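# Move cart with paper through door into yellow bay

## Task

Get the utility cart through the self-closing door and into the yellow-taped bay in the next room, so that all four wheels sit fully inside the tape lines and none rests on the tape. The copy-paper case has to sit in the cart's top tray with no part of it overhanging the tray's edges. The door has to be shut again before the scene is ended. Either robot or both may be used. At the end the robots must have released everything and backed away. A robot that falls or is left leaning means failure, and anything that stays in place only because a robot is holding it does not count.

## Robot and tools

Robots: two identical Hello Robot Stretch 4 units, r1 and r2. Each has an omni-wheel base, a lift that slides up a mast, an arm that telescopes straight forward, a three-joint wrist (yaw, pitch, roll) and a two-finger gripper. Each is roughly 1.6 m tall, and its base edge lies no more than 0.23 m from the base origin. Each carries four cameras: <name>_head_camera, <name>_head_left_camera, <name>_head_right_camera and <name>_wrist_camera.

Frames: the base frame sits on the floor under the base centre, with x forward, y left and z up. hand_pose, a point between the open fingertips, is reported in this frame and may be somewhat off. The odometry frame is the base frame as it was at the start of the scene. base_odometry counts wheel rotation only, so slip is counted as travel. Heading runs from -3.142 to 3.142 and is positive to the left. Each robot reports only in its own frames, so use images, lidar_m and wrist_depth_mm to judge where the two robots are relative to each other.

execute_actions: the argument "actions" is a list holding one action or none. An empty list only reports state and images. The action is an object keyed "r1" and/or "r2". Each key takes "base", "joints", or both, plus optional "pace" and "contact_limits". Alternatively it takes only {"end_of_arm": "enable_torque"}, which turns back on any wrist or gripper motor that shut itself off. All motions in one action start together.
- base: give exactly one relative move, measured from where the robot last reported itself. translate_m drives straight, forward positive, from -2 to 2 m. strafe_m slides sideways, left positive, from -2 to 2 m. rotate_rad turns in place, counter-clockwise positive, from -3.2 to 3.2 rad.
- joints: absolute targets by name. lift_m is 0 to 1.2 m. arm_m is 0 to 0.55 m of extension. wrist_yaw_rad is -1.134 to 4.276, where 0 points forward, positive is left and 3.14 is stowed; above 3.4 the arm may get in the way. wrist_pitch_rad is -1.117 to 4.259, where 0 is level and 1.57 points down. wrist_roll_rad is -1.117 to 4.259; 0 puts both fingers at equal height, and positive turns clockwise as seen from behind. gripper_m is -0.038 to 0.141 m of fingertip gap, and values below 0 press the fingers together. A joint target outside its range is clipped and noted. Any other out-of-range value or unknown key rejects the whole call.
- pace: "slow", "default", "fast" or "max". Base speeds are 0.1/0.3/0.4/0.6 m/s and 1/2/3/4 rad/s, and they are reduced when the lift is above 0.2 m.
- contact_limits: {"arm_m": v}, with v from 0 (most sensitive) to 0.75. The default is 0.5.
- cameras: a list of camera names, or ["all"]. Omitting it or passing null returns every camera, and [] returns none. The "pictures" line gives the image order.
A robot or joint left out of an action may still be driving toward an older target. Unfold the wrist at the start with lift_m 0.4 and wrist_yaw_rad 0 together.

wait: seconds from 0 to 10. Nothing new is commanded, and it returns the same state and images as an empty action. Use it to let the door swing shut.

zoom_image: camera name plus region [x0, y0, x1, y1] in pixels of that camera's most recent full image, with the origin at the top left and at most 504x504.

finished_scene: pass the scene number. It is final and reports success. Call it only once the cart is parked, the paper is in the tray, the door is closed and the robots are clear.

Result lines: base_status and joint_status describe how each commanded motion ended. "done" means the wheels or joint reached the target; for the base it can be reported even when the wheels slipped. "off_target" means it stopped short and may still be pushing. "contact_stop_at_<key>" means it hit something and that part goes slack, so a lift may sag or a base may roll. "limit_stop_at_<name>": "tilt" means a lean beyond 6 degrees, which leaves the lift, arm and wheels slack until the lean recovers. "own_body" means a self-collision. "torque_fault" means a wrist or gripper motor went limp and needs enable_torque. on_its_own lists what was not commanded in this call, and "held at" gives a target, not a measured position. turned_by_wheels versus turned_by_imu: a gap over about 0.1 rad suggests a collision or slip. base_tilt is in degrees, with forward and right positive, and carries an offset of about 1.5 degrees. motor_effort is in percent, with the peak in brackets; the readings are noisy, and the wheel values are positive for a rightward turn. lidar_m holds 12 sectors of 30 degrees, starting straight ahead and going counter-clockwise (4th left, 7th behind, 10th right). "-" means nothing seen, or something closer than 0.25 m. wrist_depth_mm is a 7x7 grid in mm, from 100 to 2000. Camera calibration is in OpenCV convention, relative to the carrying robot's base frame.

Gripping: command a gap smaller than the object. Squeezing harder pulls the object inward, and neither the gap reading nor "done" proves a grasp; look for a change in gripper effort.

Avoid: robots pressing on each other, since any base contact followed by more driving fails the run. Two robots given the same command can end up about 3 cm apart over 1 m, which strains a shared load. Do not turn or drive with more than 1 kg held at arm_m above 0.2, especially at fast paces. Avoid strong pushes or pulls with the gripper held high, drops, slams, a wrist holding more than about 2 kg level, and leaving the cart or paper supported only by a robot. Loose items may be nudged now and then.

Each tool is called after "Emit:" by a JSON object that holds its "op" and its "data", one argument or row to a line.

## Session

Emit:
{"op": "execute_actions", "data": {
  "actions": []
}}

Scene clock: 0.00 s.
r1.base_odometry: x=+0.000 y=+0.000 heading=+0.000 (m, m, rad; r1's odometry frame)
r1.turned_by_wheels: +0.000 (rad since the last result)
r1.turned_by_imu: +0.000 (rad since the last result)
r1.base_tilt: forward=-0.8 right=-1.3 (deg)
r1.lidar_m: 1.22 0.71 0.60 0.61 0.72 1.32 2.13 2.49 4.10 1.67 2.54 3.67
r1.base_status: not commanded
r1.joint_positions: lift_m=+0.267 arm_m=+0.000 wrist_yaw_rad=+3.187 wrist_pitch_rad=-0.012 wrist_roll_rad=-0.004 gripper_m=+0.057
r1.joint_status: not commanded
r1.motor_effort: lift_m=+18 arm_m=-1 wrist_yaw_rad=+0 wrist_pitch_rad=-9 wrist_roll_rad=-1 gripper_m=-4 wheel_0=+0 wheel_1=+0 wheel_2=+0 (%)
r1.hand_pose: x=-0.1216 y=+0.0743 z=+0.4488 quat_wxyz=(-0.023, +0.006, -0.002, +1.000) (m; r1's base frame)
r1.wrist_depth_mm: - 142 196 - - - 1661 / - 107 141 - - - 1661 / - 110 140 - - - 1708 / - 131 156 - - - 1661 / 213 - - - - 1983 1576 / 217 1756 200 1863 214 1921 1576 / 222 1078 1138 149 1118 1229 1229
r2.base_odometry: x=+0.000 y=+0.000 heading=+0.000 (m, m, rad; r2's odometry frame)
r2.turned_by_wheels: +0.000 (rad since the last result)
r2.turned_by_imu: +0.000 (rad since the last result)
r2.base_tilt: forward=+0.0 right=-0.3 (deg)
r2.lidar_m: 2.36 2.38 1.73 1.53 1.55 1.88 2.36 2.37 2.55 1.17 1.19 2.63
r2.base_status: not commanded
r2.joint_positions: lift_m=+0.171 arm_m=+0.001 wrist_yaw_rad=+3.083 wrist_pitch_rad=-0.006 wrist_roll_rad=-0.009 gripper_m=+0.057
r2.joint_status: not commanded
r2.motor_effort: lift_m=+18 arm_m=+0 wrist_yaw_rad=+2 wrist_pitch_rad=-7 wrist_roll_rad=+0 gripper_m=-3 wheel_0=-1 wheel_1=+0 wheel_2=+0 (%)
r2.hand_pose: x=-0.1105 y=+0.1042 z=+0.3512 quat_wxyz=(+0.029, +0.003, -0.005, +1.000) (m; r2's base frame)
r2.wrist_depth_mm: - 141 - - - - 1464 / - 134 - - - - 1499 / 105 141 234 - - - 1576 / 122 144 - - - - 1576 / 1863 - - - - 1863 1537 / 1182 1182 204 1160 946 1078 1060 / 831 809 809 - 831 759 778
pictures: r1_head_camera, r1_head_left_camera, r1_head_right_camera, r1_wrist_camera, r2_head_camera, r2_head_left_camera, r2_head_right_camera, r2_wrist_camera
camera_calibration (this result's frames):
r1_wrist_camera: T_world_to_cam=[[-0.0509214, 0.997472, 0.0495695, -0.101284], [-0.0696389, 0.0459667, -0.996513, 0.509095], [-0.996272, -0.0541958, 0.0671221, 0.0769827], [0, 0, 0, 1]] pos_world=[0.106991, 0.081799, 0.507173]
r2_wrist_camera: T_world_to_cam=[[0.0571426, 0.99831, -0.0106113, -0.0946998], [0.0418765, -0.013016, -0.999038, 0.403577], [-0.997487, 0.0566432, -0.0425495, 0.130674], [0, 0, 0, 1]] pos_world=[0.118857, 0.0923909, 0.407744]
Images, in order (width x height): r1_head_camera 420x560, r1_head_left_camera 420x672, r1_head_right_camera 420x672, r1_wrist_camera 616x392, r2_head_camera 420x560, r2_head_left_camera 420x672, r2_head_right_camera 420x672, r2_wrist_camera 616x392.

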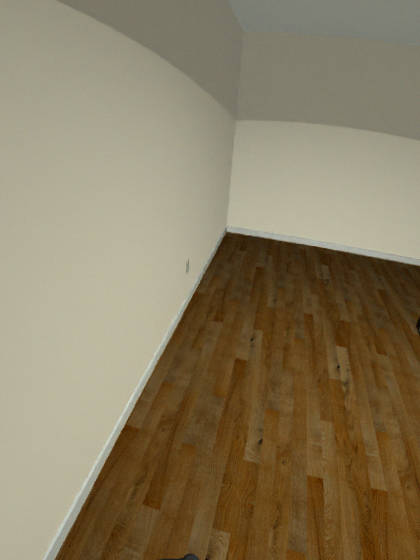

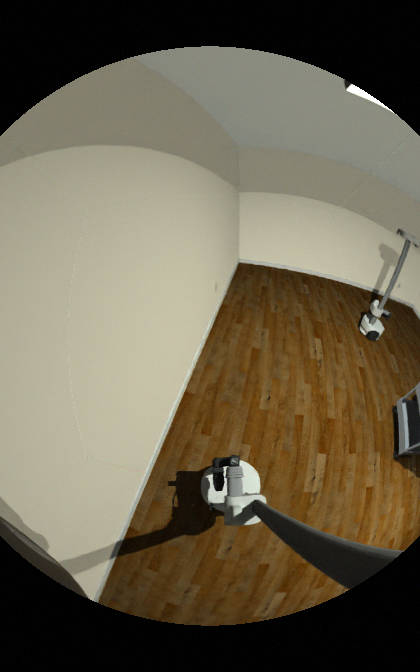

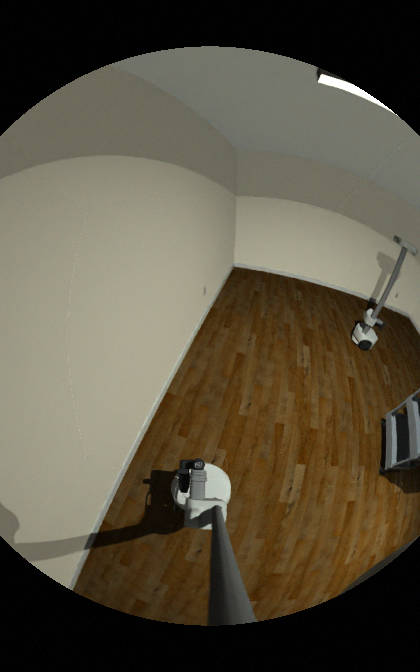

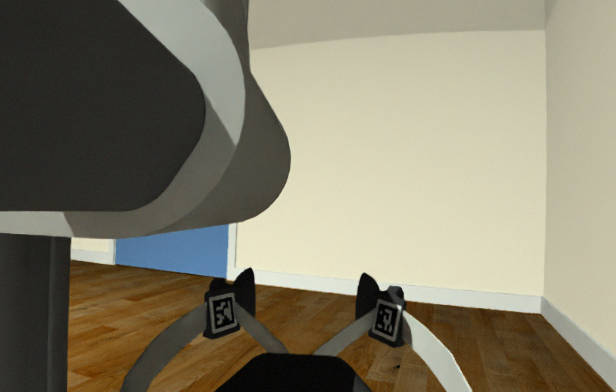

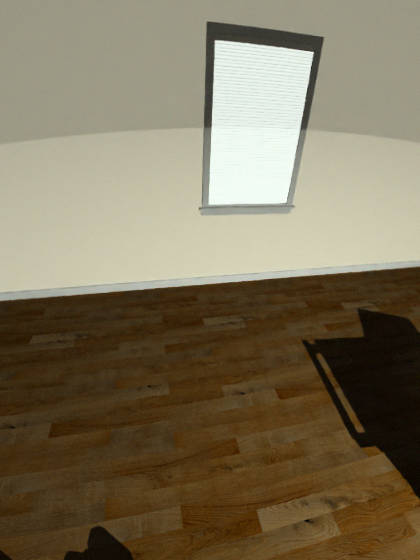

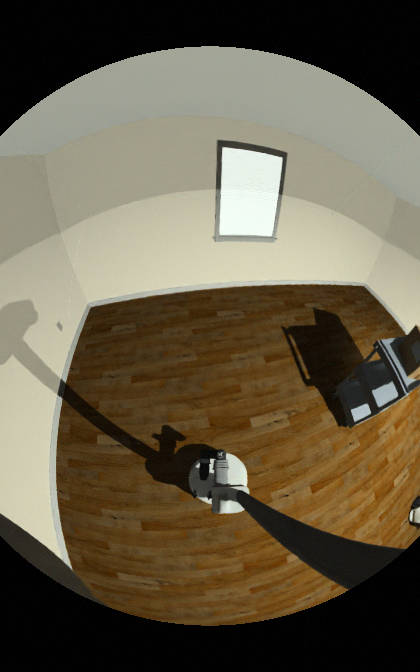

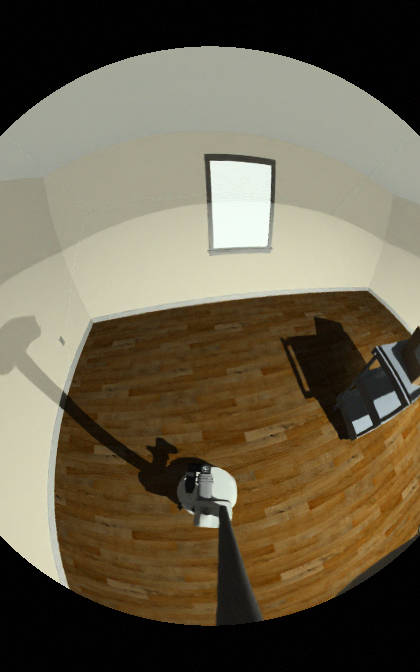

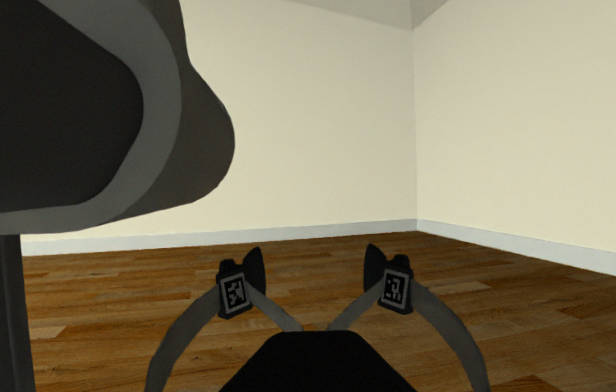

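Emit:
{"op": "execute_actions", "data": {
  "actions": [
    {"r1":{"base":{"rotate_rad":-2.93},"joints":{"lift_m":0.5,"wrist_yaw_rad":0},"pace":"fast"},"r2":{"base":{"rotate_rad":-1.37},"joints":{"lift_m":0.45,"wrist_yaw_rad":0},"pace":"fast"}}
  ],
  "cameras": ["r1_head_camera","r2_head_camera"]
}}

Scene clock: 5.00 s.
r1.base_odometry: x=+0.000 y=+0.000 heading=-2.930 (m, m, rad; r1's odometry frame)
r1.turned_by_wheels: -2.930 (rad since the last result)
r1.turned_by_imu: -2.968 (rad since the last result)
r1.base_tilt: forward=-0.9 right=-1.3 (deg)
r1.lidar_m: 2.17 2.92 1.66 1.69 2.48 2.85 0.90 0.65 0.61 0.65 0.85 2.10
r1.base_status: done
r1.joint_positions: lift_m=+0.500 arm_m=+0.000 wrist_yaw_rad=+0.000 wrist_pitch_rad=-0.012 wrist_roll_rad=-0.004 gripper_m=+0.057
r1.joint_status: all done
r1.motor_effort: lift_m=+19(20) arm_m=-1(1) wrist_yaw_rad=-1(7) wrist_pitch_rad=-8(11) wrist_roll_rad=-3(1) gripper_m=-3(5) wheel_0=+2(8) wheel_1=+0(13) wheel_2=+0(6) (%)
r1.hand_pose: x=+0.4591 y=-0.0873 z=+0.6817 quat_wxyz=(+1.000, -0.002, -0.006, +0.000) (m; r1's base frame)
r1.wrist_depth_mm: - - - - 1921 1661 1537 / - - - - 1921 1708 1618 / - - - - 1863 1661 1537 / - - - - 1983 1661 1537 / - - - - 1863 1661 1499 / - - 201 - 215 1708 1537 / 1618 1537 1661 149 1618 1661 1499
r2.base_odometry: x=+0.000 y=+0.000 heading=-1.370 (m, m, rad; r2's odometry frame)
r2.turned_by_wheels: -1.370 (rad since the last result)
r2.turned_by_imu: -1.381 (rad since the last result)
r2.base_tilt: forward=+0.1 right=-0.3 (deg)
r2.lidar_m: 1.16 1.26 2.42 2.33 2.14 1.57 1.50 1.61 2.25 2.37 2.47 2.53
r2.base_status: done
r2.joint_positions: lift_m=+0.450 arm_m=+0.001 wrist_yaw_rad=+0.000 wrist_pitch_rad=-0.006 wrist_roll_rad=-0.009 gripper_m=+0.057
r2.joint_status: all done
r2.motor_effort: lift_m=+21(21) arm_m=+0(0) wrist_yaw_rad=+1(5) wrist_pitch_rad=-8(8) wrist_roll_rad=+2(2) gripper_m=-2(0) wheel_0=+3(8) wheel_1=+1(9) wheel_2=+2(10) (%)
r2.hand_pose: x=+0.4608 y=-0.0873 z=+0.6297 quat_wxyz=(+1.000, -0.005, -0.003, +0.000) (m; r2's base frame)
r2.wrist_depth_mm: - - - - - - - / - - 1336 - - - - / - - 1025 - - - - / - - - - - - - / - - 1025 - - - - / - - 204 1576 1576 1808 1708 / 1397 1336 1060 - 1366 1255 1281
pictures: r1_head_camera, r2_head_camera
Images, in order (width x height): r1_head_camera 420x560, r2_head_camera 420x560.

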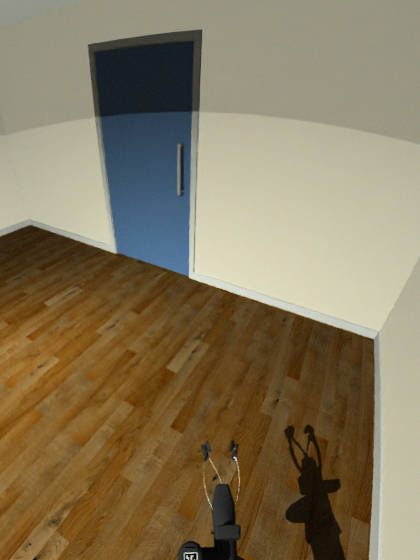

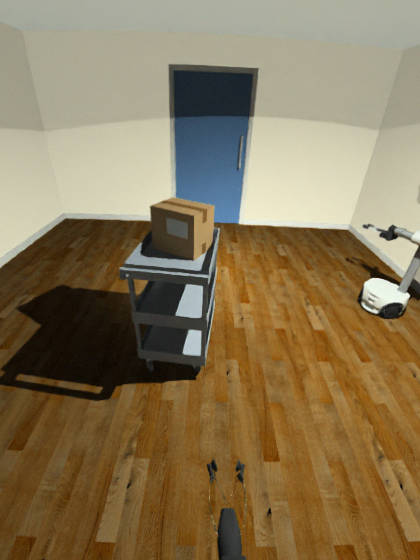

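Emit:
{"op": "execute_actions", "data": {
  "actions": [
    {"r1":{"base":{"rotate_rad":0.56},"pace":"fast"},"r2":{"base":{"strafe_m":-0.6},"joints":{"wrist_roll_rad":1.57,"gripper_m":0.14},"pace":"max"}}
  ],
  "cameras": []
}}

Emit:
{"op": "execute_actions", "data": {
  "actions": [
    {"r1":{"base":{"translate_m":2.0},"joints":{"lift_m":0.72,"gripper_m":0.07},"pace":"max"},"r2":{"base":{"translate_m":1.6},"pace":"fast"}}
  ],
  "cameras": []
}}

Emit:
{"op": "execute_actions", "data": {
  "actions": [
    {"r1":{"base":{"rotate_rad":-1.45},"joints":{"arm_m":0.3}},"r2":{"base":{"rotate_rad":-3.12},"joints":{"lift_m":0.647},"pace":"fast"}}
  ],
  "cameras": ["r1_head_camera","r1_wrist_camera","r2_head_right_camera"]
}}

Scene clock: 14.57 s.
r1.base_odometry: x=+0.000 y=+0.000 heading=-2.370 (m, m, rad; r1's odometry frame)
r1.turned_by_wheels: +0.560 (rad since the last result)
r1.turned_by_imu: +0.567 (rad since the last result)
r1.base_tilt: forward=-0.8 right=-1.2 (deg)
r1.lidar_m: 3.00 1.66 1.73 2.04 2.41 0.90 0.64 0.61 0.63 0.89 2.09 2.20
r1.base_status: done
r1.joint_positions: lift_m=+0.500 arm_m=+0.000 wrist_yaw_rad=+0.000 wrist_pitch_rad=-0.012 wrist_roll_rad=-0.004 gripper_m=+0.057
r1.joint_status: not commanded
r1.motor_effort: lift_m=+19(19) arm_m=-1(1) wrist_yaw_rad=+0(2) wrist_pitch_rad=-6(8) wrist_roll_rad=+1(1) gripper_m=-5(4) wheel_0=-2(8) wheel_1=+0(11) wheel_2=+0(9) (%)
r1.hand_pose: x=+0.4591 y=-0.0874 z=+0.6817 quat_wxyz=(+1.000, -0.002, -0.006, +0.000) (m; r1's base frame)
r1.wrist_depth_mm: - - - - - - 1756 / - - - - - - 1808 / - - - - - - 1756 / - - - - - - 1863 / - - - - - - 1756 / - - 201 - 214 - 1756 / 1618 1576 1661 150 1618 1756 1708
r2.base_odometry: x=-0.588 y=-0.120 heading=-1.369 (m, m, rad; r2's odometry frame)
r2.turned_by_wheels: +0.000 (rad since the last result)
r2.turned_by_imu: -0.004 (rad since the last result)
r2.base_tilt: forward=+0.0 right=-0.2 (deg)
r2.lidar_m: 1.87 1.30 3.04 2.95 2.14 1.60 1.54 1.61 1.83 1.75 1.85 2.21
r2.base_status: done
r2.joint_positions: lift_m=+0.450 arm_m=+0.001 wrist_yaw_rad=+0.000 wrist_pitch_rad=-0.006 wrist_roll_rad=+1.570 gripper_m=+0.140
r2.joint_status: all done
r2.motor_effort: lift_m=+19(21) arm_m=+0(0) wrist_yaw_rad=+1(1) wrist_pitch_rad=-6(8) wrist_roll_rad=+3(8) gripper_m=-2(3) wheel_0=+0(14) wheel_1=+2(13) wheel_2=+1(1) (%)
r2.hand_pose: x=+0.4608 y=-0.0874 z=+0.6298 quat_wxyz=(+0.708, +0.707, -0.002, +0.002) (m; r2's base frame)
r2.wrist_depth_mm: - - - - - 1229 854 / - - - - - 1255 854 / - - - - - 1308 878 / - - - - - 1308 878 / - - - - - 1138 891 / - - - - 1863 1138 891 / - - - - 1618 1229 891
pictures: none
No camera images: the call's "cameras" was empty. Leave "cameras" out to get every camera's image.

Scene clock: 19.97 s.
r1.base_odometry: x=-1.433 y=-1.395 heading=-2.370 (m, m, rad; r1's odometry frame)
r1.turned_by_wheels: +0.000 (rad since the last result)
r1.turned_by_imu: +0.003 (rad since the last result)
r1.base_tilt: forward=-0.9 right=-1.2 (deg)
r1.lidar_m: 1.62 2.37 2.47 1.25 1.23 1.26 2.44 2.35 1.59 1.12 1.12 1.17
r1.base_status: done
r1.joint_positions: lift_m=+0.720 arm_m=+0.000 wrist_yaw_rad=+0.000 wrist_pitch_rad=-0.012 wrist_roll_rad=-0.004 gripper_m=+0.070
r1.joint_status: all done
r1.motor_effort: lift_m=+18(22) arm_m=-1(1) wrist_yaw_rad=+0(1) wrist_pitch_rad=-10(11) wrist_roll_rad=-1(1) gripper_m=-1(4) wheel_0=+2(8) wheel_1=+0(9) wheel_2=+3(14) (%)
r1.hand_pose: x=+0.4590 y=-0.0874 z=+0.9018 quat_wxyz=(+1.000, -0.002, -0.006, +0.000) (m; r1's base frame)
r1.wrist_depth_mm: 1863 - - - 1464 1078 878 / 1863 - - - 1397 1078 878 / 1863 - - - 1366 1060 891 / 1808 - - - 1397 1060 891 / 1756 - - 1921 1366 1042 878 / 1808 - 200 1921 214 1042 854 / 1808 1983 - 148 1336 991 842
r2.base_odometry: x=-0.267 y=-1.688 heading=-1.369 (m, m, rad; r2's odometry frame)
r2.turned_by_wheels: +0.000 (rad since the last result)
r2.turned_by_imu: -0.003 (rad since the last result)
r2.base_tilt: forward=+0.2 right=-0.2 (deg)
r2.lidar_m: 1.44 1.39 0.51 0.47 0.56 3.25 3.17 2.56 1.88 1.78 1.87 2.61
r2.base_status: done
r2.joint_positions: lift_m=+0.450 arm_m=+0.001 wrist_yaw_rad=+0.000 wrist_pitch_rad=-0.006 wrist_roll_rad=+1.570 gripper_m=+0.140
r2.joint_status: not commanded
r2.motor_effort: lift_m=+18(18) arm_m=+0(0) wrist_yaw_rad=+2(2) wrist_pitch_rad=-7(6) wrist_roll_rad=+3(3) gripper_m=+0(4) wheel_0=+0(8) wheel_1=-1(7) wheel_2=+2(14) (%)
r2.hand_pose: x=+0.4608 y=-0.0874 z=+0.6298 quat_wxyz=(+0.708, +0.707, -0.002, +0.002) (m; r2's base frame)
r2.wrist_depth_mm: - - - - - 1229 854 / - - - - - 1281 866 / - - - - - 1281 878 / - - - - - 1281 891 / - - - - - 1160 904 / - - 1308 - 1308 1118 904 / 1281 - 1229 - 1397 1118 891
pictures: none
No camera images: the call's "cameras" was empty. Leave "cameras" out to get every camera's image.

Scene clock: 22.30 s.
r1.base_odometry: x=-1.433 y=-1.395 heading=+2.464 (m, m, rad; r1's odometry frame)
r1.turned_by_wheels: -1.450 (rad since the last result)
r1.turned_by_imu: -1.469 (rad since the last result)
r1.base_tilt: forward=-0.8 right=-1.2 (deg)
r1.lidar_m: 1.11 1.11 1.21 1.87 2.38 2.59 1.24 1.23 1.42 2.38 2.34 1.42
r1.base_status: done
r1.joint_positions: lift_m=+0.720 arm_m=+0.299 wrist_yaw_rad=+0.000 wrist_pitch_rad=-0.012 wrist_roll_rad=-0.004 gripper_m=+0.070
r1.joint_status: all done
r1.motor_effort: lift_m=+18(18) arm_m=+6(10) wrist_yaw_rad=+1(1) wrist_pitch_rad=-9(9) wrist_roll_rad=-1(0) gripper_m=-3(3) wheel_0=+0(8) wheel_1=-1(8) wheel_2=+0(7) (%)
r1.hand_pose: x=+0.7582 y=-0.0875 z=+0.9018 quat_wxyz=(+1.000, -0.002, -0.006, +0.000) (m; r1's base frame)
r1.wrist_depth_mm: 580 627 661 723 809 904 1008 / 574 621 676 732 809 904 1025 / 574 627 661 723 820 917 1008 / 574 621 661 732 809 917 1008 / 574 621 668 723 809 904 1008 / 569 615 200 732 214 904 1025 / 574 603 661 148 798 904 1008
r2.base_odometry: x=-0.268 y=-1.688 heading=+1.794 (m, m, rad; r2's odometry frame)
r2.turned_by_wheels: -3.120 (rad since the last result)
r2.turned_by_imu: -3.142 (rad since the last result)
r2.base_tilt: forward=+0.0 right=-0.2 (deg)
r2.lidar_m: 3.13 2.38 1.81 1.78 1.92 2.73 1.41 1.40 0.48 0.47 0.55 3.21
r2.base_status: done
r2.joint_positions: lift_m=+0.647 arm_m=+0.001 wrist_yaw_rad=+0.000 wrist_pitch_rad=-0.006 wrist_roll_rad=+1.570 gripper_m=+0.140
r2.joint_status: all done
r2.motor_effort: lift_m=+21(24) arm_m=+0(0) wrist_yaw_rad=+1(2) wrist_pitch_rad=-7(9) wrist_roll_rad=+2(3) gripper_m=-1(2) wheel_0=+3(10) wheel_1=+0(12) wheel_2=+1(9) (%)
r2.hand_pose: x=+0.4608 y=-0.0875 z=+0.8267 quat_wxyz=(+0.708, +0.707, -0.002, +0.002) (m; r2's base frame)
r2.wrist_depth_mm: - - - - - 1576 1118 / - - - - - 1618 1118 / - - - - - 1708 1138 / - - - - - 1756 1160 / - - - - - 1499 1182 / - - - - - 1464 1160 / - - - - - 1661 1160
pictures: r1_head_camera, r1_wrist_camera, r2_head_right_camera
camera_calibration (this result's frames):
r1_wrist_camera: T_world_to_cam=[[0.0054946, -0.998755, 0.0495717, -0.135008], [0.0675594, -0.0490884, -0.996507, 0.916903], [0.9977, 0.00882444, 0.0672056, -0.592118], [0, 0, 0, 1]] pos_world=[0.529552, -0.0846051, 0.960186]
Images, in order (width x height): r1_head_camera 420x560, r1_wrist_camera 616x392, r2_head_right_camera 420x672.

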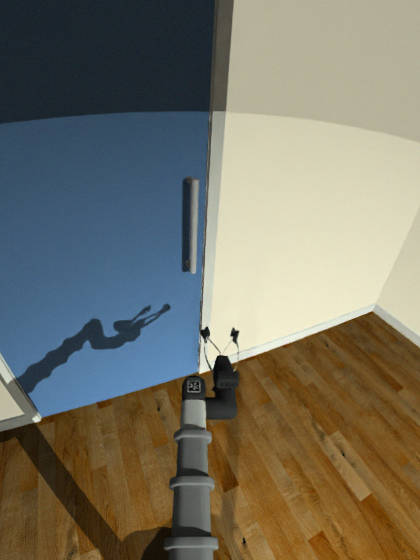

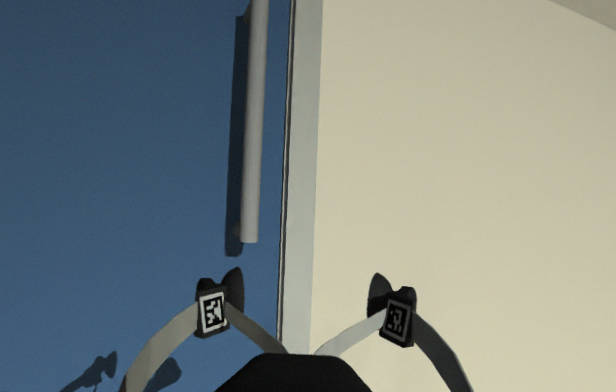

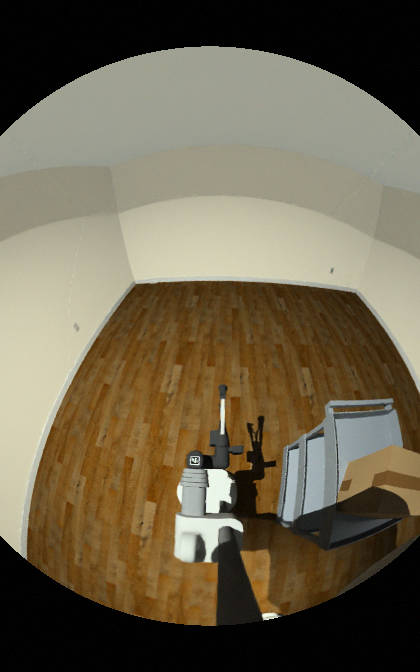

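Emit:
{"op": "execute_actions", "data": {
  "actions": [
    {"r1":{"base":{"strafe_m":0.09},"joints":{"arm_m":0.42,"lift_m":0.82}},"r2":{"base":{"translate_m":-0.3},"pace":"fast"}}
  ],
  "cameras": []
}}

Emit:
{"op": "execute_actions", "data": {
  "actions": [
    {"r1":{"base":{"translate_m":0.2}},"r2":{"base":{"translate_m":-0.4},"pace":"fast"}}
  ],
  "cameras": ["r1_head_camera","r1_wrist_camera"]
}}

Scene clock: 26.73 s.
r1.base_odometry: x=-1.490 y=-1.465 heading=+2.463 (m, m, rad; r1's odometry frame)
r1.turned_by_wheels: +0.000 (rad since the last result)
r1.turned_by_imu: +0.000 (rad since the last result)
r1.base_tilt: forward=-0.8 right=-1.2 (deg)
r1.lidar_m: 1.09 1.06 1.16 1.81 2.30 2.49 1.25 1.21 1.18 2.46 2.43 1.39
r1.base_status: done
r1.joint_positions: lift_m=+0.820 arm_m=+0.419 wrist_yaw_rad=+0.000 wrist_pitch_rad=-0.012 wrist_roll_rad=-0.004 gripper_m=+0.070
r1.joint_status: all done
r1.motor_effort: lift_m=+20(21) arm_m=+6(6) wrist_yaw_rad=+0(2) wrist_pitch_rad=-9(7) wrist_roll_rad=-1(1) gripper_m=-4(0) wheel_0=-2(10) wheel_1=-1(9) wheel_2=+0(2) (%)
r1.hand_pose: x=+0.8783 y=-0.0874 z=+1.0016 quat_wxyz=(+1.000, -0.002, -0.006, +0.000) (m; r1's base frame)
r1.wrist_depth_mm: 459 496 535 580 647 723 809 / 459 492 535 569 640 723 809 / 455 488 535 569 640 707 798 / 455 492 535 569 640 707 798 / 455 492 530 559 640 715 809 / 455 492 200 569 214 715 798 / 452 473 521 147 627 707 788
r2.base_odometry: x=-0.201 y=-1.980 heading=+1.794 (m, m, rad; r2's odometry frame)
r2.turned_by_wheels: +0.000 (rad since the last result)
r2.turned_by_imu: -0.002 (rad since the last result)
r2.base_tilt: forward=+0.1 right=-0.3 (deg)
r2.lidar_m: 3.42 2.43 1.85 1.81 1.93 2.38 1.33 1.20 2.99 0.44 0.50 0.79
r2.base_status: done
r2.joint_positions: lift_m=+0.647 arm_m=+0.001 wrist_yaw_rad=+0.000 wrist_pitch_rad=-0.006 wrist_roll_rad=+1.570 gripper_m=+0.140
r2.joint_status: not commanded
r2.motor_effort: lift_m=+21(21) arm_m=+0(1) wrist_yaw_rad=+1(0) wrist_pitch_rad=-6(6) wrist_roll_rad=+2(3) gripper_m=-2(0) wheel_0=-3(8) wheel_1=+0(8) wheel_2=+1(11) (%)
r2.hand_pose: x=+0.4608 y=-0.0874 z=+0.8267 quat_wxyz=(+0.708, +0.707, -0.002, +0.002) (m; r2's base frame)
r2.wrist_depth_mm: - - - - - 1618 1118 / - - - - - 1661 1138 / - - - - - 1661 1138 / - - - - - 1661 1182 / - - - - - 1464 1160 / - - - - - 1499 1160 / - - - - - 1661 1182
pictures: none
No camera images: the call's "cameras" was empty. Leave "cameras" out to get every camera's image.

Scene clock: 29.03 s.
r1.base_odometry: x=-1.645 y=-1.340 heading=+2.464 (m, m, rad; r1's odometry frame)
r1.turned_by_wheels: +0.000 (rad since the last result)
r1.turned_by_imu: +0.000 (rad since the last result)
r1.base_tilt: forward=-0.8 right=-1.3 (deg)
r1.lidar_m: 0.90 0.89 1.00 1.51 2.38 2.60 1.44 1.00 0.95 2.38 2.35 1.15
r1.base_status: done
r1.joint_positions: lift_m=+0.820 arm_m=+0.419 wrist_yaw_rad=+0.000 wrist_pitch_rad=-0.012 wrist_roll_rad=-0.004 gripper_m=+0.070
r1.joint_status: not commanded
r1.motor_effort: lift_m=+20(20) arm_m=+6(6) wrist_yaw_rad=+1(1) wrist_pitch_rad=-9(8) wrist_roll_rad=+0(2) gripper_m=-3(4) wheel_0=+3(7) wheel_1=+2(7) wheel_2=+1(10) (%)
r1.hand_pose: x=+0.8783 y=-0.0874 z=+1.0016 quat_wxyz=(+1.000, -0.002, -0.006, +0.000) (m; r1's base frame)
r1.wrist_depth_mm: 303 324 353 373 410 473 535 / 301 324 353 373 407 473 535 / 300 324 353 370 410 469 535 / 300 322 353 368 410 473 525 / 300 324 353 368 402 469 525 / 300 322 200 301 214 469 525 / 300 312 343 148 402 469 525
r2.base_odometry: x=-0.113 y=-2.370 heading=+1.794 (m, m, rad; r2's odometry frame)
r2.turned_by_wheels: +0.000 (rad since the last result)
r2.turned_by_imu: -0.001 (rad since the last result)
r2.base_tilt: forward=+0.0 right=-0.3 (deg)
r2.lidar_m: 3.82 2.44 1.89 1.83 1.94 2.00 1.06 0.96 2.98 2.89 0.60 0.67
r2.base_status: done
r2.joint_positions: lift_m=+0.647 arm_m=+0.001 wrist_yaw_rad=+0.000 wrist_pitch_rad=-0.006 wrist_roll_rad=+1.570 gripper_m=+0.140
r2.joint_status: not commanded
r2.motor_effort: lift_m=+20(21) arm_m=+0(0) wrist_yaw_rad=+1(2) wrist_pitch_rad=-6(8) wrist_roll_rad=+2(3) gripper_m=+0(0) wheel_0=-1(9) wheel_1=-1(6) wheel_2=-2(14) (%)
r2.hand_pose: x=+0.4608 y=-0.0874 z=+0.8267 quat_wxyz=(+0.708, +0.707, -0.002, +0.002) (m; r2's base frame)
r2.wrist_depth_mm: - - - - - 1618 1118 / - - - - - 1661 1138 / - - - - - 1661 1138 / - - - - - 1708 1182 / - - - - - 1464 1182 / - - - - - 1499 1182 / - - - - - 1661 1160
pictures: r1_head_camera, r1_wrist_camera
camera_calibration (this result's frames):
r1_wrist_camera: T_world_to_cam=[[0.00573805, -0.998754, 0.0495717, -0.140759], [0.0675759, -0.0490719, -0.996507, 1.00826], [0.997698, 0.00906786, 0.0672101, -0.718581], [0, 0, 0, 1]] pos_world=[0.6496, -0.0845905, 1.06001]
Images, in order (width x height): r1_head_camera 420x560, r1_wrist_camera 616x392.

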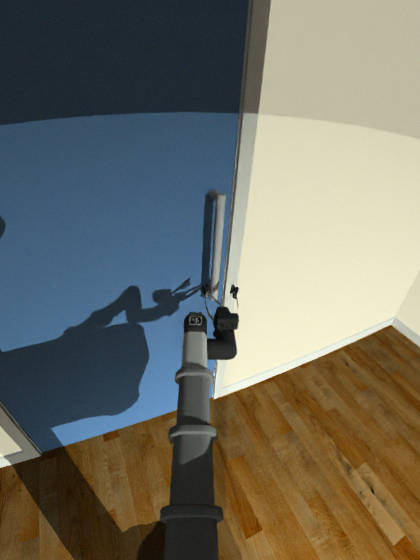

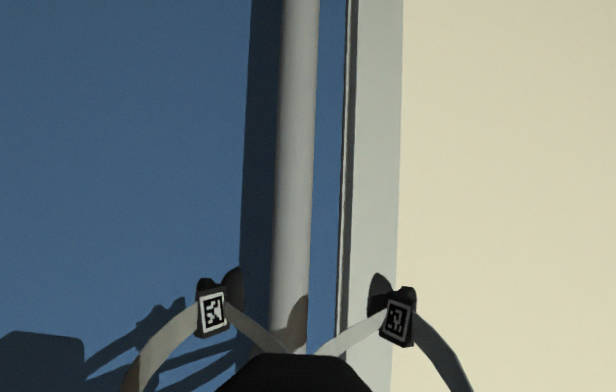

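Emit:
{"op": "execute_actions", "data": {
  "actions": [
    {"r1":{"base":{"strafe_m":0.008},"joints":{"arm_m":0.54,"gripper_m":0.055},"contact_limits":{"arm_m":0.2}},"r2":{"base":{"translate_m":-0.15},"pace":"fast"}}
  ],
  "cameras": ["r1_wrist_camera"]
}}

Emit:
{"op": "execute_actions", "data": {
  "actions": [
    {"r1":{"joints":{"gripper_m":-0.038}}}
  ],
  "cameras": ["r1_wrist_camera"]
}}

Emit:
{"op": "execute_actions", "data": {
  "actions": [
    {"r1":{"base":{"strafe_m":-0.035},"joints":{"arm_m":0.44},"pace":"slow"}}
  ],
  "cameras": ["r1_wrist_camera"]
}}

Scene clock: 35.97 s.
r1.base_odometry: x=-1.650 y=-1.346 heading=+2.464 (m, m, rad; r1's odometry frame)
r1.turned_by_wheels: +0.000 (rad since the last result)
r1.turned_by_imu: +0.000 (rad since the last result)
r1.base_tilt: forward=-0.9 right=-1.3 (deg)
r1.lidar_m: 0.91 0.88 0.98 1.49 2.36 2.58 1.45 0.89 0.81 2.39 2.37 1.14
r1.base_status: done
r1.joint_positions: lift_m=+0.820 arm_m=+0.539 wrist_yaw_rad=+0.000 wrist_pitch_rad=-0.013 wrist_roll_rad=-0.004 gripper_m=+0.055
r1.joint_status: all done
r1.motor_effort: lift_m=+20(20) arm_m=+7(2) wrist_yaw_rad=+1(1) wrist_pitch_rad=-8(7) wrist_roll_rad=-2(1) gripper_m=-2(4) wheel_0=-2(8) wheel_1=+1(7) wheel_2=+0(2) (%)
r1.contact_limits: arm_m 0.2
r1.hand_pose: x=+0.9981 y=-0.0874 z=+1.0016 quat_wxyz=(+1.000, -0.002, -0.006, +0.000) (m; r1's base frame)
r1.wrist_depth_mm: 206 221 241 178 278 325 359 / 205 222 241 179 278 324 357 / 205 221 240 179 277 322 355 / 205 221 240 178 278 322 355 / 204 221 239 175 276 322 355 / 204 220 197 175 214 320 353 / 205 215 236 149 270 322 357
r2.base_odometry: x=-0.079 y=-2.516 heading=+1.794 (m, m, rad; r2's odometry frame)
r2.turned_by_wheels: +0.000 (rad since the last result)
r2.turned_by_imu: -0.002 (rad since the last result)
r2.base_tilt: forward=+0.1 right=-0.2 (deg)
r2.lidar_m: 3.97 2.48 1.89 1.83 1.96 1.84 0.98 0.81 2.76 2.89 0.76 0.71
r2.base_status: done
r2.joint_positions: lift_m=+0.647 arm_m=+0.001 wrist_yaw_rad=+0.000 wrist_pitch_rad=-0.006 wrist_roll_rad=+1.570 gripper_m=+0.140
r2.joint_status: not commanded
r2.motor_effort: lift_m=+21(20) arm_m=+0(0) wrist_yaw_rad=+1(1) wrist_pitch_rad=-5(8) wrist_roll_rad=+3(3) gripper_m=+0(1) wheel_0=-2(9) wheel_1=-1(6) wheel_2=+0(14) (%)
r2.hand_pose: x=+0.4608 y=-0.0874 z=+0.8267 quat_wxyz=(+0.708, +0.707, -0.002, +0.002) (m; r2's base frame)
r2.wrist_depth_mm: - - - - - 1661 1118 / - - - - - 1618 1138 / - - - - - 1661 1138 / - - - - - 1708 1160 / - - - - - 1499 1160 / - - - - - 1499 1160 / - - - - - 1708 1182
pictures: r1_wrist_camera
camera_calibration (this result's frames):
r1_wrist_camera: T_world_to_cam=[[0.00556149, -0.998755, 0.0495718, -0.141321], [0.0675767, -0.0490839, -0.996506, 1.00016], [0.997699, 0.00889196, 0.0672196, -0.838144], [0, 0, 0, 1]] pos_world=[0.769414, -0.084601, 1.06001]
Images, in order (width x height): r1_wrist_camera 616x392.

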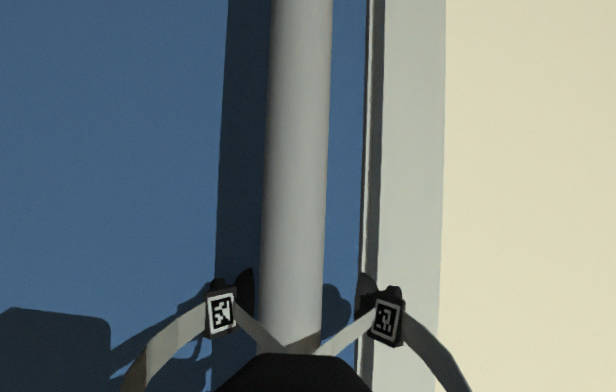

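Scene clock: 37.57 s.
r1.base_odometry: x=-1.650 y=-1.346 heading=+2.464 (m, m, rad; r1's odometry frame)
r1.turned_by_wheels: +0.001 (rad since the last result)
r1.turned_by_imu: +0.001 (rad since the last result)
r1.base_tilt: forward=-0.9 right=-1.3 (deg)
r1.lidar_m: 0.91 0.89 0.96 1.51 2.36 2.58 1.46 0.88 0.82 2.39 2.37 1.14
r1.base_status: not commanded
r1.joint_positions: lift_m=+0.820 arm_m=+0.539 wrist_yaw_rad=+0.004 wrist_pitch_rad=-0.013 wrist_roll_rad=-0.004 gripper_m=-0.037
r1.joint_status: all done
r1.motor_effort: lift_m=+20(20) arm_m=+5(7) wrist_yaw_rad=-10(20) wrist_pitch_rad=-7(9) wrist_roll_rad=-3(0) gripper_m=-21(17) wheel_0=+1(2) wheel_1=+2(2) wheel_2=+5(4) (%)
r1.hand_pose: x=+0.9989 y=-0.0863 z=+1.0016 quat_wxyz=(+1.000, -0.002, -0.006, +0.002) (m; r1's base frame)
r1.wrist_depth_mm: 200 213 232 170 276 320 353 / 198 213 232 170 274 319 353 / 198 213 231 168 271 319 351 / 198 213 230 167 270 317 349 / 198 213 230 166 273 319 349 / 198 212 185 166 268 317 349 / 198 204 227 162 264 315 351
r2.base_odometry: x=-0.079 y=-2.516 heading=+1.794 (m, m, rad; r2's odometry frame)
r2.turned_by_wheels: +0.000 (rad since the last result)
r2.turned_by_imu: -0.001 (rad since the last result)
r2.base_tilt: forward=+0.0 right=-0.2 (deg)
r2.lidar_m: 3.97 2.48 1.90 1.83 1.95 1.86 0.95 0.81 2.76 2.87 0.76 0.71
r2.base_status: not commanded
r2.joint_positions: lift_m=+0.647 arm_m=+0.001 wrist_yaw_rad=+0.000 wrist_pitch_rad=-0.006 wrist_roll_rad=+1.570 gripper_m=+0.140
r2.joint_status: not commanded
r2.motor_effort: lift_m=+21(21) arm_m=+0(0) wrist_yaw_rad=+0(2) wrist_pitch_rad=-8(7) wrist_roll_rad=+2(2) gripper_m=+1(1) wheel_0=-3(3) wheel_1=-1(1) wheel_2=+0(1) (%)
r2.hand_pose: x=+0.4608 y=-0.0874 z=+0.8267 quat_wxyz=(+0.708, +0.707, -0.002, +0.002) (m; r2's base frame)
r2.wrist_depth_mm: - - - - - 1618 1118 / - - - - - 1661 1118 / - - - - - 1661 1138 / - - - - - 1708 1160 / - - - - - 1499 1160 / - - - - - 1499 1160 / - - - - - 1661 1160
pictures: r1_wrist_camera
camera_calibration (this result's frames):
r1_wrist_camera: T_world_to_cam=[[0.00939422, -0.998726, 0.049572, -0.144046], [0.0677646, -0.0488243, -0.996506, 0.999996], [0.997657, 0.0127206, 0.0672196, -0.838567], [0, 0, 0, 1]] pos_world=[0.770191, -0.084371, 1.06001]
Images, in order (width x height): r1_wrist_camera 616x392.

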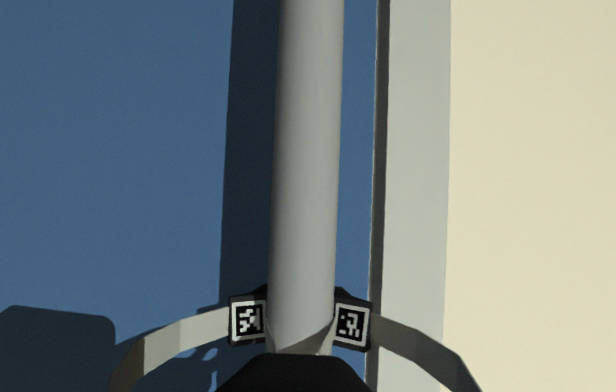

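Scene clock: 39.87 s.
r1.base_odometry: x=-1.629 y=-1.319 heading=+2.466 (m, m, rad; r1's odometry frame)
r1.turned_by_wheels: +0.002 (rad since the last result)
r1.turned_by_imu: +0.002 (rad since the last result)
r1.base_tilt: forward=-0.9 right=-1.2 (deg)
r1.lidar_m: 0.82 0.83 0.98 1.53 2.40 2.61 1.43 0.85 0.78 2.36 2.33 1.16
r1.base_status: done
r1.joint_positions: lift_m=+0.820 arm_m=+0.441 wrist_yaw_rad=+0.007 wrist_pitch_rad=-0.013 wrist_roll_rad=-0.004 gripper_m=-0.038
r1.joint_status: all done
r1.on_its_own: wrist_yaw_rad is at rest, and its effort (-20) is outside its rest range (-13 to +13)
r1.motor_effort: lift_m=+20(20) arm_m=-7(11) wrist_yaw_rad=-20(41) wrist_pitch_rad=-8(8) wrist_roll_rad=-3(0) gripper_m=-19(21) wheel_0=+11(18) wheel_1=+3(5) wheel_2=+8(9) (%)
r1.hand_pose: x=+0.9012 y=-0.0853 z=+1.0016 quat_wxyz=(+1.000, -0.002, -0.006, +0.004) (m; r1's base frame)
r1.wrist_depth_mm: 213 224 236 168 404 449 504 / 212 223 236 167 407 449 504 / 211 222 236 167 404 445 500 / 211 223 235 167 402 449 492 / 211 221 235 167 402 445 500 / 211 221 184 165 399 445 496 / 211 183 231 162 256 442 496
r2.base_odometry: x=-0.079 y=-2.516 heading=+1.794 (m, m, rad; r2's odometry frame)
r2.turned_by_wheels: +0.000 (rad since the last result)
r2.turned_by_imu: -0.001 (rad since the last result)
r2.base_tilt: forward=+0.1 right=-0.2 (deg)
r2.lidar_m: 3.97 2.48 1.88 1.83 1.95 1.83 0.90 0.81 2.77 2.88 0.76 0.70
r2.base_status: not commanded
r2.joint_positions: lift_m=+0.647 arm_m=+0.001 wrist_yaw_rad=+0.000 wrist_pitch_rad=-0.006 wrist_roll_rad=+1.570 gripper_m=+0.140
r2.joint_status: not commanded
r2.motor_effort: lift_m=+20(21) arm_m=+0(0) wrist_yaw_rad=+1(1) wrist_pitch_rad=-7(7) wrist_roll_rad=+1(2) gripper_m=+0(2) wheel_0=-3(2) wheel_1=-1(1) wheel_2=+1(0) (%)
r2.hand_pose: x=+0.4608 y=-0.0874 z=+0.8267 quat_wxyz=(+0.708, +0.707, -0.002, +0.002) (m; r2's base frame)
r2.wrist_depth_mm: - - - - - 1576 1118 / - - - - - 1661 1138 / - - - - - 1661 1160 / - - - - - 1708 1160 / - - - - - 1499 1205 / - - - - - 1499 1182 / - - - - - 1661 1160
pictures: r1_wrist_camera
camera_calibration (this result's frames):
r1_wrist_camera: T_world_to_cam=[[0.0130289, -0.998686, 0.0495723, -0.145351], [0.0679419, -0.0485777, -0.996506, 1.00653], [0.997604, 0.0163514, 0.0672197, -0.740791], [0, 0, 0, 1]] pos_world=[0.672525, -0.0841518, 1.06001]
Images, in order (width x height): r1_wrist_camera 616x392.

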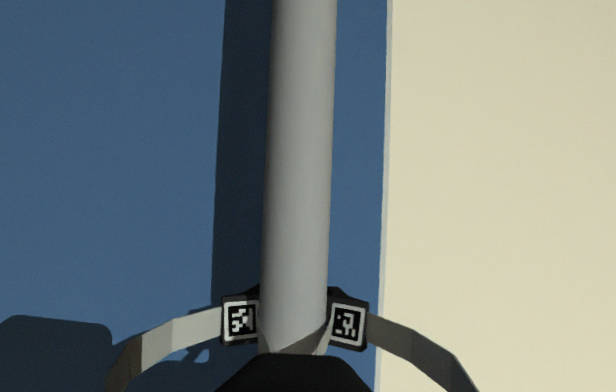

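Emit:
{"op": "execute_actions", "data": {
  "actions": [
    {"r1":{"base":{"translate_m":-0.42},"joints":{"arm_m":0.54},"pace":"slow"},"r2":{"base":{"strafe_m":0.15}}}
  ],
  "cameras": ["r1_wrist_camera"]
}}

Scene clock: 48.10 s.
r1.base_odometry: x=-1.301 y=-1.581 heading=+2.466 (m, m, rad; r1's odometry frame)
r1.turned_by_wheels: +0.000 (rad since the last result)
r1.turned_by_imu: -0.002 (rad since the last result)
r1.base_tilt: forward=-0.9 right=-1.3 (deg)
r1.lidar_m: 0.93 1.06 1.42 2.17 2.22 2.42 1.03 1.03 0.75 0.72 2.49 1.64
r1.base_status: done
r1.joint_positions: lift_m=+0.820 arm_m=+0.539 wrist_yaw_rad=+0.000 wrist_pitch_rad=-0.013 wrist_roll_rad=-0.004 gripper_m=-0.037
r1.joint_status: all done
r1.motor_effort: lift_m=+20(20) arm_m=+4(11) wrist_yaw_rad=+0(23) wrist_pitch_rad=-9(10) wrist_roll_rad=-2(0) gripper_m=-19(23) wheel_0=-4(12) wheel_1=-3(6) wheel_2=+4(7) (%)
r1.hand_pose: x=+0.9986 y=-0.0874 z=+1.0016 quat_wxyz=(+1.000, -0.002, -0.006, +0.000) (m; r1's base frame)
r1.wrist_depth_mm: 266 262 254 170 245 854 976 / 265 259 255 168 244 854 960 / 264 258 253 168 243 842 960 / 264 257 253 168 243 831 960 / 262 256 250 168 242 842 931 / 260 256 186 167 239 842 946 / 258 252 249 163 238 854 931
r2.base_odometry: x=-0.226 y=-2.550 heading=+1.793 (m, m, rad; r2's odometry frame)
r2.turned_by_wheels: +0.000 (rad since the last result)
r2.turned_by_imu: -0.003 (rad since the last result)
r2.base_tilt: forward=+0.0 right=-0.2 (deg)
r2.lidar_m: 3.98 2.28 1.73 1.68 1.79 1.84 1.24 0.81 0.73 3.03 0.81 0.89
r2.base_status: done
r2.joint_positions: lift_m=+0.647 arm_m=+0.001 wrist_yaw_rad=+0.000 wrist_pitch_rad=-0.006 wrist_roll_rad=+1.570 gripper_m=+0.140
r2.joint_status: not commanded
r2.motor_effort: lift_m=+21(21) arm_m=+0(0) wrist_yaw_rad=+1(2) wrist_pitch_rad=-7(8) wrist_roll_rad=+1(2) gripper_m=+2(5) wheel_0=-3(10) wheel_1=-1(8) wheel_2=+0(0) (%)
r2.hand_pose: x=+0.4608 y=-0.0874 z=+0.8267 quat_wxyz=(+0.708, +0.707, -0.002, +0.002) (m; r2's base frame)
r2.wrist_depth_mm: - - - - - 1618 1118 / - - - - - 1618 1138 / - - - - - 1661 1160 / - - - - - 1661 1160 / - - - - - 1464 1182 / - - - - - 1499 1160 / - - - - - 1661 1160
pictures: r1_wrist_camera
camera_calibration (this result's frames):
r1_wrist_camera: T_world_to_cam=[[0.00576982, -0.998754, 0.0495718, -0.141472], [0.0675898, -0.0490697, -0.996506, 1.00012], [0.997697, 0.0091002, 0.0672225, -0.838628], [0, 0, 0, 1]] pos_world=[0.769915, -0.0845886, 1.06001]
Images, in order (width x height): r1_wrist_camera 616x392.

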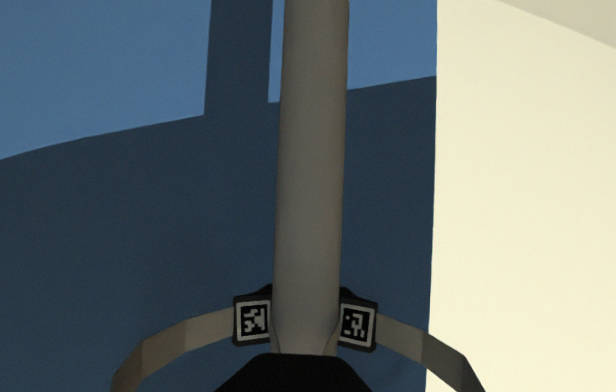

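Emit:
{"op": "execute_actions", "data": {
  "actions": [
    {"r1":{"base":{"translate_m":-0.1},"joints":{"wrist_yaw_rad":0.05},"pace":"slow"}}
  ],
  "cameras": []
}}

Emit:
{"op": "execute_actions", "data": {
  "actions": [
    {"r1":{"base":{"strafe_m":0.054},"joints":{"arm_m":0.447,"wrist_yaw_rad":0},"pace":"slow"}}
  ],
  "cameras": []
}}

Emit:
{"op": "execute_actions", "data": {
  "actions": [
    {"r1":{"base":{"strafe_m":0.072},"joints":{"arm_m":0.356,"wrist_yaw_rad":-0.1},"pace":"slow"}}
  ],
  "cameras": ["r1_wrist_camera"]
}}

Scene clock: 55.47 s.
r1.base_odometry: x=-1.223 y=-1.644 heading=+2.466 (m, m, rad; r1's odometry frame)
r1.turned_by_wheels: +0.000 (rad since the last result)
r1.turned_by_imu: +0.000 (rad since the last result)
r1.base_tilt: forward=-0.8 right=-1.3 (deg)
r1.lidar_m: 0.91 1.09 1.52 2.23 2.18 2.39 0.93 0.94 0.83 0.72 2.52 1.77
r1.base_status: done
r1.joint_positions: lift_m=+0.820 arm_m=+0.539 wrist_yaw_rad=+0.055 wrist_pitch_rad=-0.013 wrist_roll_rad=-0.004 gripper_m=-0.037
r1.joint_status: all done
r1.motor_effort: lift_m=+20(20) arm_m=+4(4) wrist_yaw_rad=-12(18) wrist_pitch_rad=-8(7) wrist_roll_rad=-1(0) gripper_m=-19(18) wheel_0=+0(14) wheel_1=-2(8) wheel_2=+7(5) (%)
r1.hand_pose: x=+1.0029 y=-0.0716 z=+1.0016 quat_wxyz=(+1.000, -0.002, -0.006, +0.027) (m; r1's base frame)
r1.wrist_depth_mm: 306 286 268 170 238 917 991 / 306 286 266 170 236 917 1008 / 304 282 265 169 235 904 991 / 301 279 263 167 233 904 991 / 300 281 262 167 234 904 991 / 298 278 185 166 228 917 976 / 296 270 257 163 229 904 991
r2.base_odometry: x=-0.226 y=-2.550 heading=+1.793 (m, m, rad; r2's odometry frame)
r2.turned_by_wheels: +0.000 (rad since the last result)
r2.turned_by_imu: -0.002 (rad since the last result)
r2.base_tilt: forward=+0.1 right=-0.1 (deg)
r2.lidar_m: 3.96 2.28 1.73 1.69 1.80 1.86 1.23 0.93 0.72 3.02 0.81 0.87
r2.base_status: not commanded
r2.joint_positions: lift_m=+0.647 arm_m=+0.001 wrist_yaw_rad=+0.000 wrist_pitch_rad=-0.006 wrist_roll_rad=+1.570 gripper_m=+0.140
r2.joint_status: not commanded
r2.motor_effort: lift_m=+21(21) arm_m=+0(0) wrist_yaw_rad=-1(1) wrist_pitch_rad=-8(8) wrist_roll_rad=+3(2) gripper_m=-1(1) wheel_0=-3(3) wheel_1=-1(1) wheel_2=+0(0) (%)
r2.hand_pose: x=+0.4608 y=-0.0874 z=+0.8267 quat_wxyz=(+0.708, +0.707, -0.002, +0.002) (m; r2's base frame)
r2.wrist_depth_mm: - - - - - 1618 1118 / - - - - - 1618 1138 / - - - - - 1661 1138 / - - - - - 1661 1160 / - - - - - 1464 1182 / - - - - - 1464 1182 / - - - - - 1708 1182
pictures: none
No camera images: the call's "cameras" was empty. Leave "cameras" out to get every camera's image.

Scene clock: 57.67 s.
r1.base_odometry: x=-1.257 y=-1.686 heading=+2.465 (m, m, rad; r1's odometry frame)
r1.turned_by_wheels: -0.001 (rad since the last result)
r1.turned_by_imu: -0.002 (rad since the last result)
r1.base_tilt: forward=-0.8 right=-1.2 (deg)
r1.lidar_m: 0.83 1.05 1.50 2.18 2.15 2.34 0.97 0.96 0.95 0.77 2.58 1.76
r1.base_status: done
r1.joint_positions: lift_m=+0.820 arm_m=+0.448 wrist_yaw_rad=-0.005 wrist_pitch_rad=-0.013 wrist_roll_rad=-0.004 gripper_m=-0.037
r1.joint_status: all done
r1.on_its_own: wrist_yaw_rad is at rest, and its effort (+14) is outside its rest range (-13 to +13)
r1.motor_effort: lift_m=+20(20) arm_m=-7(9) wrist_yaw_rad=+14(33) wrist_pitch_rad=-8(7) wrist_roll_rad=-2(0) gripper_m=-15(18) wheel_0=-11(13) wheel_1=-1(10) wheel_2=-4(10) (%)
r1.hand_pose: x=+0.9072 y=-0.0887 z=+1.0016 quat_wxyz=(+1.000, -0.002, -0.006, -0.002) (m; r1's base frame)
r1.wrist_depth_mm: 322 297 274 170 238 1078 1205 / 320 296 272 170 236 1078 1205 / 319 293 271 169 236 1060 1205 / 315 289 270 167 234 1060 1182 / 314 290 266 166 232 1042 1182 / 312 286 186 166 226 1078 1160 / 309 281 260 163 228 1060 1182
r2.base_odometry: x=-0.226 y=-2.550 heading=+1.793 (m, m, rad; r2's odometry frame)
r2.turned_by_wheels: +0.000 (rad since the last result)
r2.turned_by_imu: -0.001 (rad since the last result)
r2.base_tilt: forward=+0.1 right=-0.3 (deg)
r2.lidar_m: 3.98 2.26 1.72 1.68 1.80 1.84 1.24 1.00 0.76 3.03 0.82 0.88
r2.base_status: not commanded
r2.joint_positions: lift_m=+0.647 arm_m=+0.001 wrist_yaw_rad=+0.000 wrist_pitch_rad=-0.006 wrist_roll_rad=+1.570 gripper_m=+0.140
r2.joint_status: not commanded
r2.motor_effort: lift_m=+21(21) arm_m=+0(0) wrist_yaw_rad=+2(0) wrist_pitch_rad=-7(6) wrist_roll_rad=+1(3) gripper_m=-2(1) wheel_0=-3(3) wheel_1=-1(1) wheel_2=+1(0) (%)
r2.hand_pose: x=+0.4608 y=-0.0874 z=+0.8267 quat_wxyz=(+0.708, +0.707, -0.002, +0.002) (m; r2's base frame)
r2.wrist_depth_mm: - - - - - 1618 1118 / - - - - - 1661 1118 / - - - - - 1661 1160 / - - - - - 1708 1160 / - - - - - 1499 1160 / - - - - - 1499 1182 / - - - - - 1661 1160
pictures: none
No camera images: the call's "cameras" was empty. Leave "cameras" out to get every camera's image.

Scene clock: 59.87 s.
r1.base_odometry: x=-1.302 y=-1.742 heading=+2.464 (m, m, rad; r1's odometry frame)
r1.turned_by_wheels: -0.001 (rad since the last result)
r1.turned_by_imu: -0.002 (rad since the last result)
r1.base_tilt: forward=-0.8 right=-1.2 (deg)
r1.lidar_m: 0.73 0.99 1.46 2.11 2.09 2.28 3.52 0.97 1.03 0.83 2.65 0.81
r1.base_status: done
r1.joint_positions: lift_m=+0.820 arm_m=+0.357 wrist_yaw_rad=-0.108 wrist_pitch_rad=-0.012 wrist_roll_rad=-0.004 gripper_m=-0.038
r1.joint_status: all done
r1.on_its_own: wrist_yaw_rad is at rest, and its effort (+23) is outside its rest range (-13 to +13)
r1.motor_effort: lift_m=+20(20) arm_m=-7(8) wrist_yaw_rad=+23(31) wrist_pitch_rad=-8(6) wrist_roll_rad=-2(1) gripper_m=-16(20) wheel_0=-11(13) wheel_1=-1(7) wheel_2=-4(9) (%)
r1.hand_pose: x=+0.8055 y=-0.1179 z=+1.0016 quat_wxyz=(+0.999, -0.003, -0.006, -0.054) (m; r1's base frame)
r1.wrist_depth_mm: 325 300 276 169 236 1336 1576 / 324 297 273 167 234 1336 1576 / 322 294 271 167 235 1308 1576 / 320 294 271 167 234 1308 1576 / 317 291 267 167 233 1308 1576 / 317 289 259 166 225 1336 1576 / 314 282 262 158 228 1308 1576
r2.base_odometry: x=-0.226 y=-2.550 heading=+1.793 (m, m, rad; r2's odometry frame)
r2.turned_by_wheels: +0.000 (rad since the last result)
r2.turned_by_imu: -0.001 (rad since the last result)
r2.base_tilt: forward=-0.1 right=-0.2 (deg)
r2.lidar_m: 3.98 2.28 1.73 1.68 1.78 1.86 1.78 1.08 0.83 3.02 0.81 0.86
r2.base_status: not commanded
r2.joint_positions: lift_m=+0.647 arm_m=+0.001 wrist_yaw_rad=+0.000 wrist_pitch_rad=-0.006 wrist_roll_rad=+1.570 gripper_m=+0.140
r2.joint_status: not commanded
r2.motor_effort: lift_m=+20(21) arm_m=+0(0) wrist_yaw_rad=+1(0) wrist_pitch_rad=-7(8) wrist_roll_rad=+3(2) gripper_m=-1(3) wheel_0=-3(3) wheel_1=-1(1) wheel_2=+0(0) (%)
r2.hand_pose: x=+0.4608 y=-0.0874 z=+0.8267 quat_wxyz=(+0.708, +0.707, -0.002, +0.002) (m; r2's base frame)
r2.wrist_depth_mm: - - - - - 1576 1118 / - - - - - 1618 1138 / - - - - - 1661 1160 / - - - - - 1661 1138 / - - - - - 1537 1160 / - - - - - 1464 1182 / - - - - - 1661 1182
pictures: r1_wrist_camera
camera_calibration (this result's frames):
r1_wrist_camera: T_world_to_cam=[[-0.101655, -0.993584, 0.0495741, -0.0836949], [0.0618259, -0.0560457, -0.996512, 1.01547], [0.992897, -0.0982351, 0.0671265, -0.654372], [0, 0, 0, 1]] pos_world=[0.578434, -0.0905275, 1.06001]
Images, in order (width x height): r1_wrist_camera 616x392.

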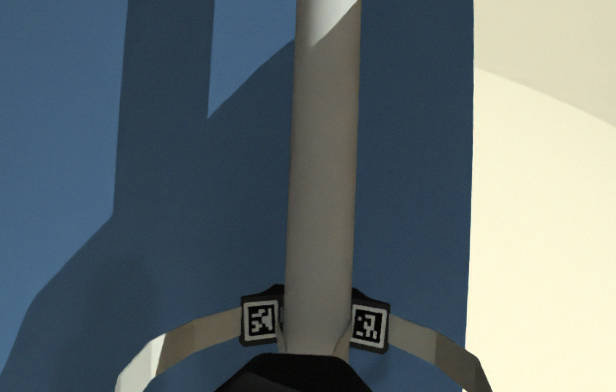

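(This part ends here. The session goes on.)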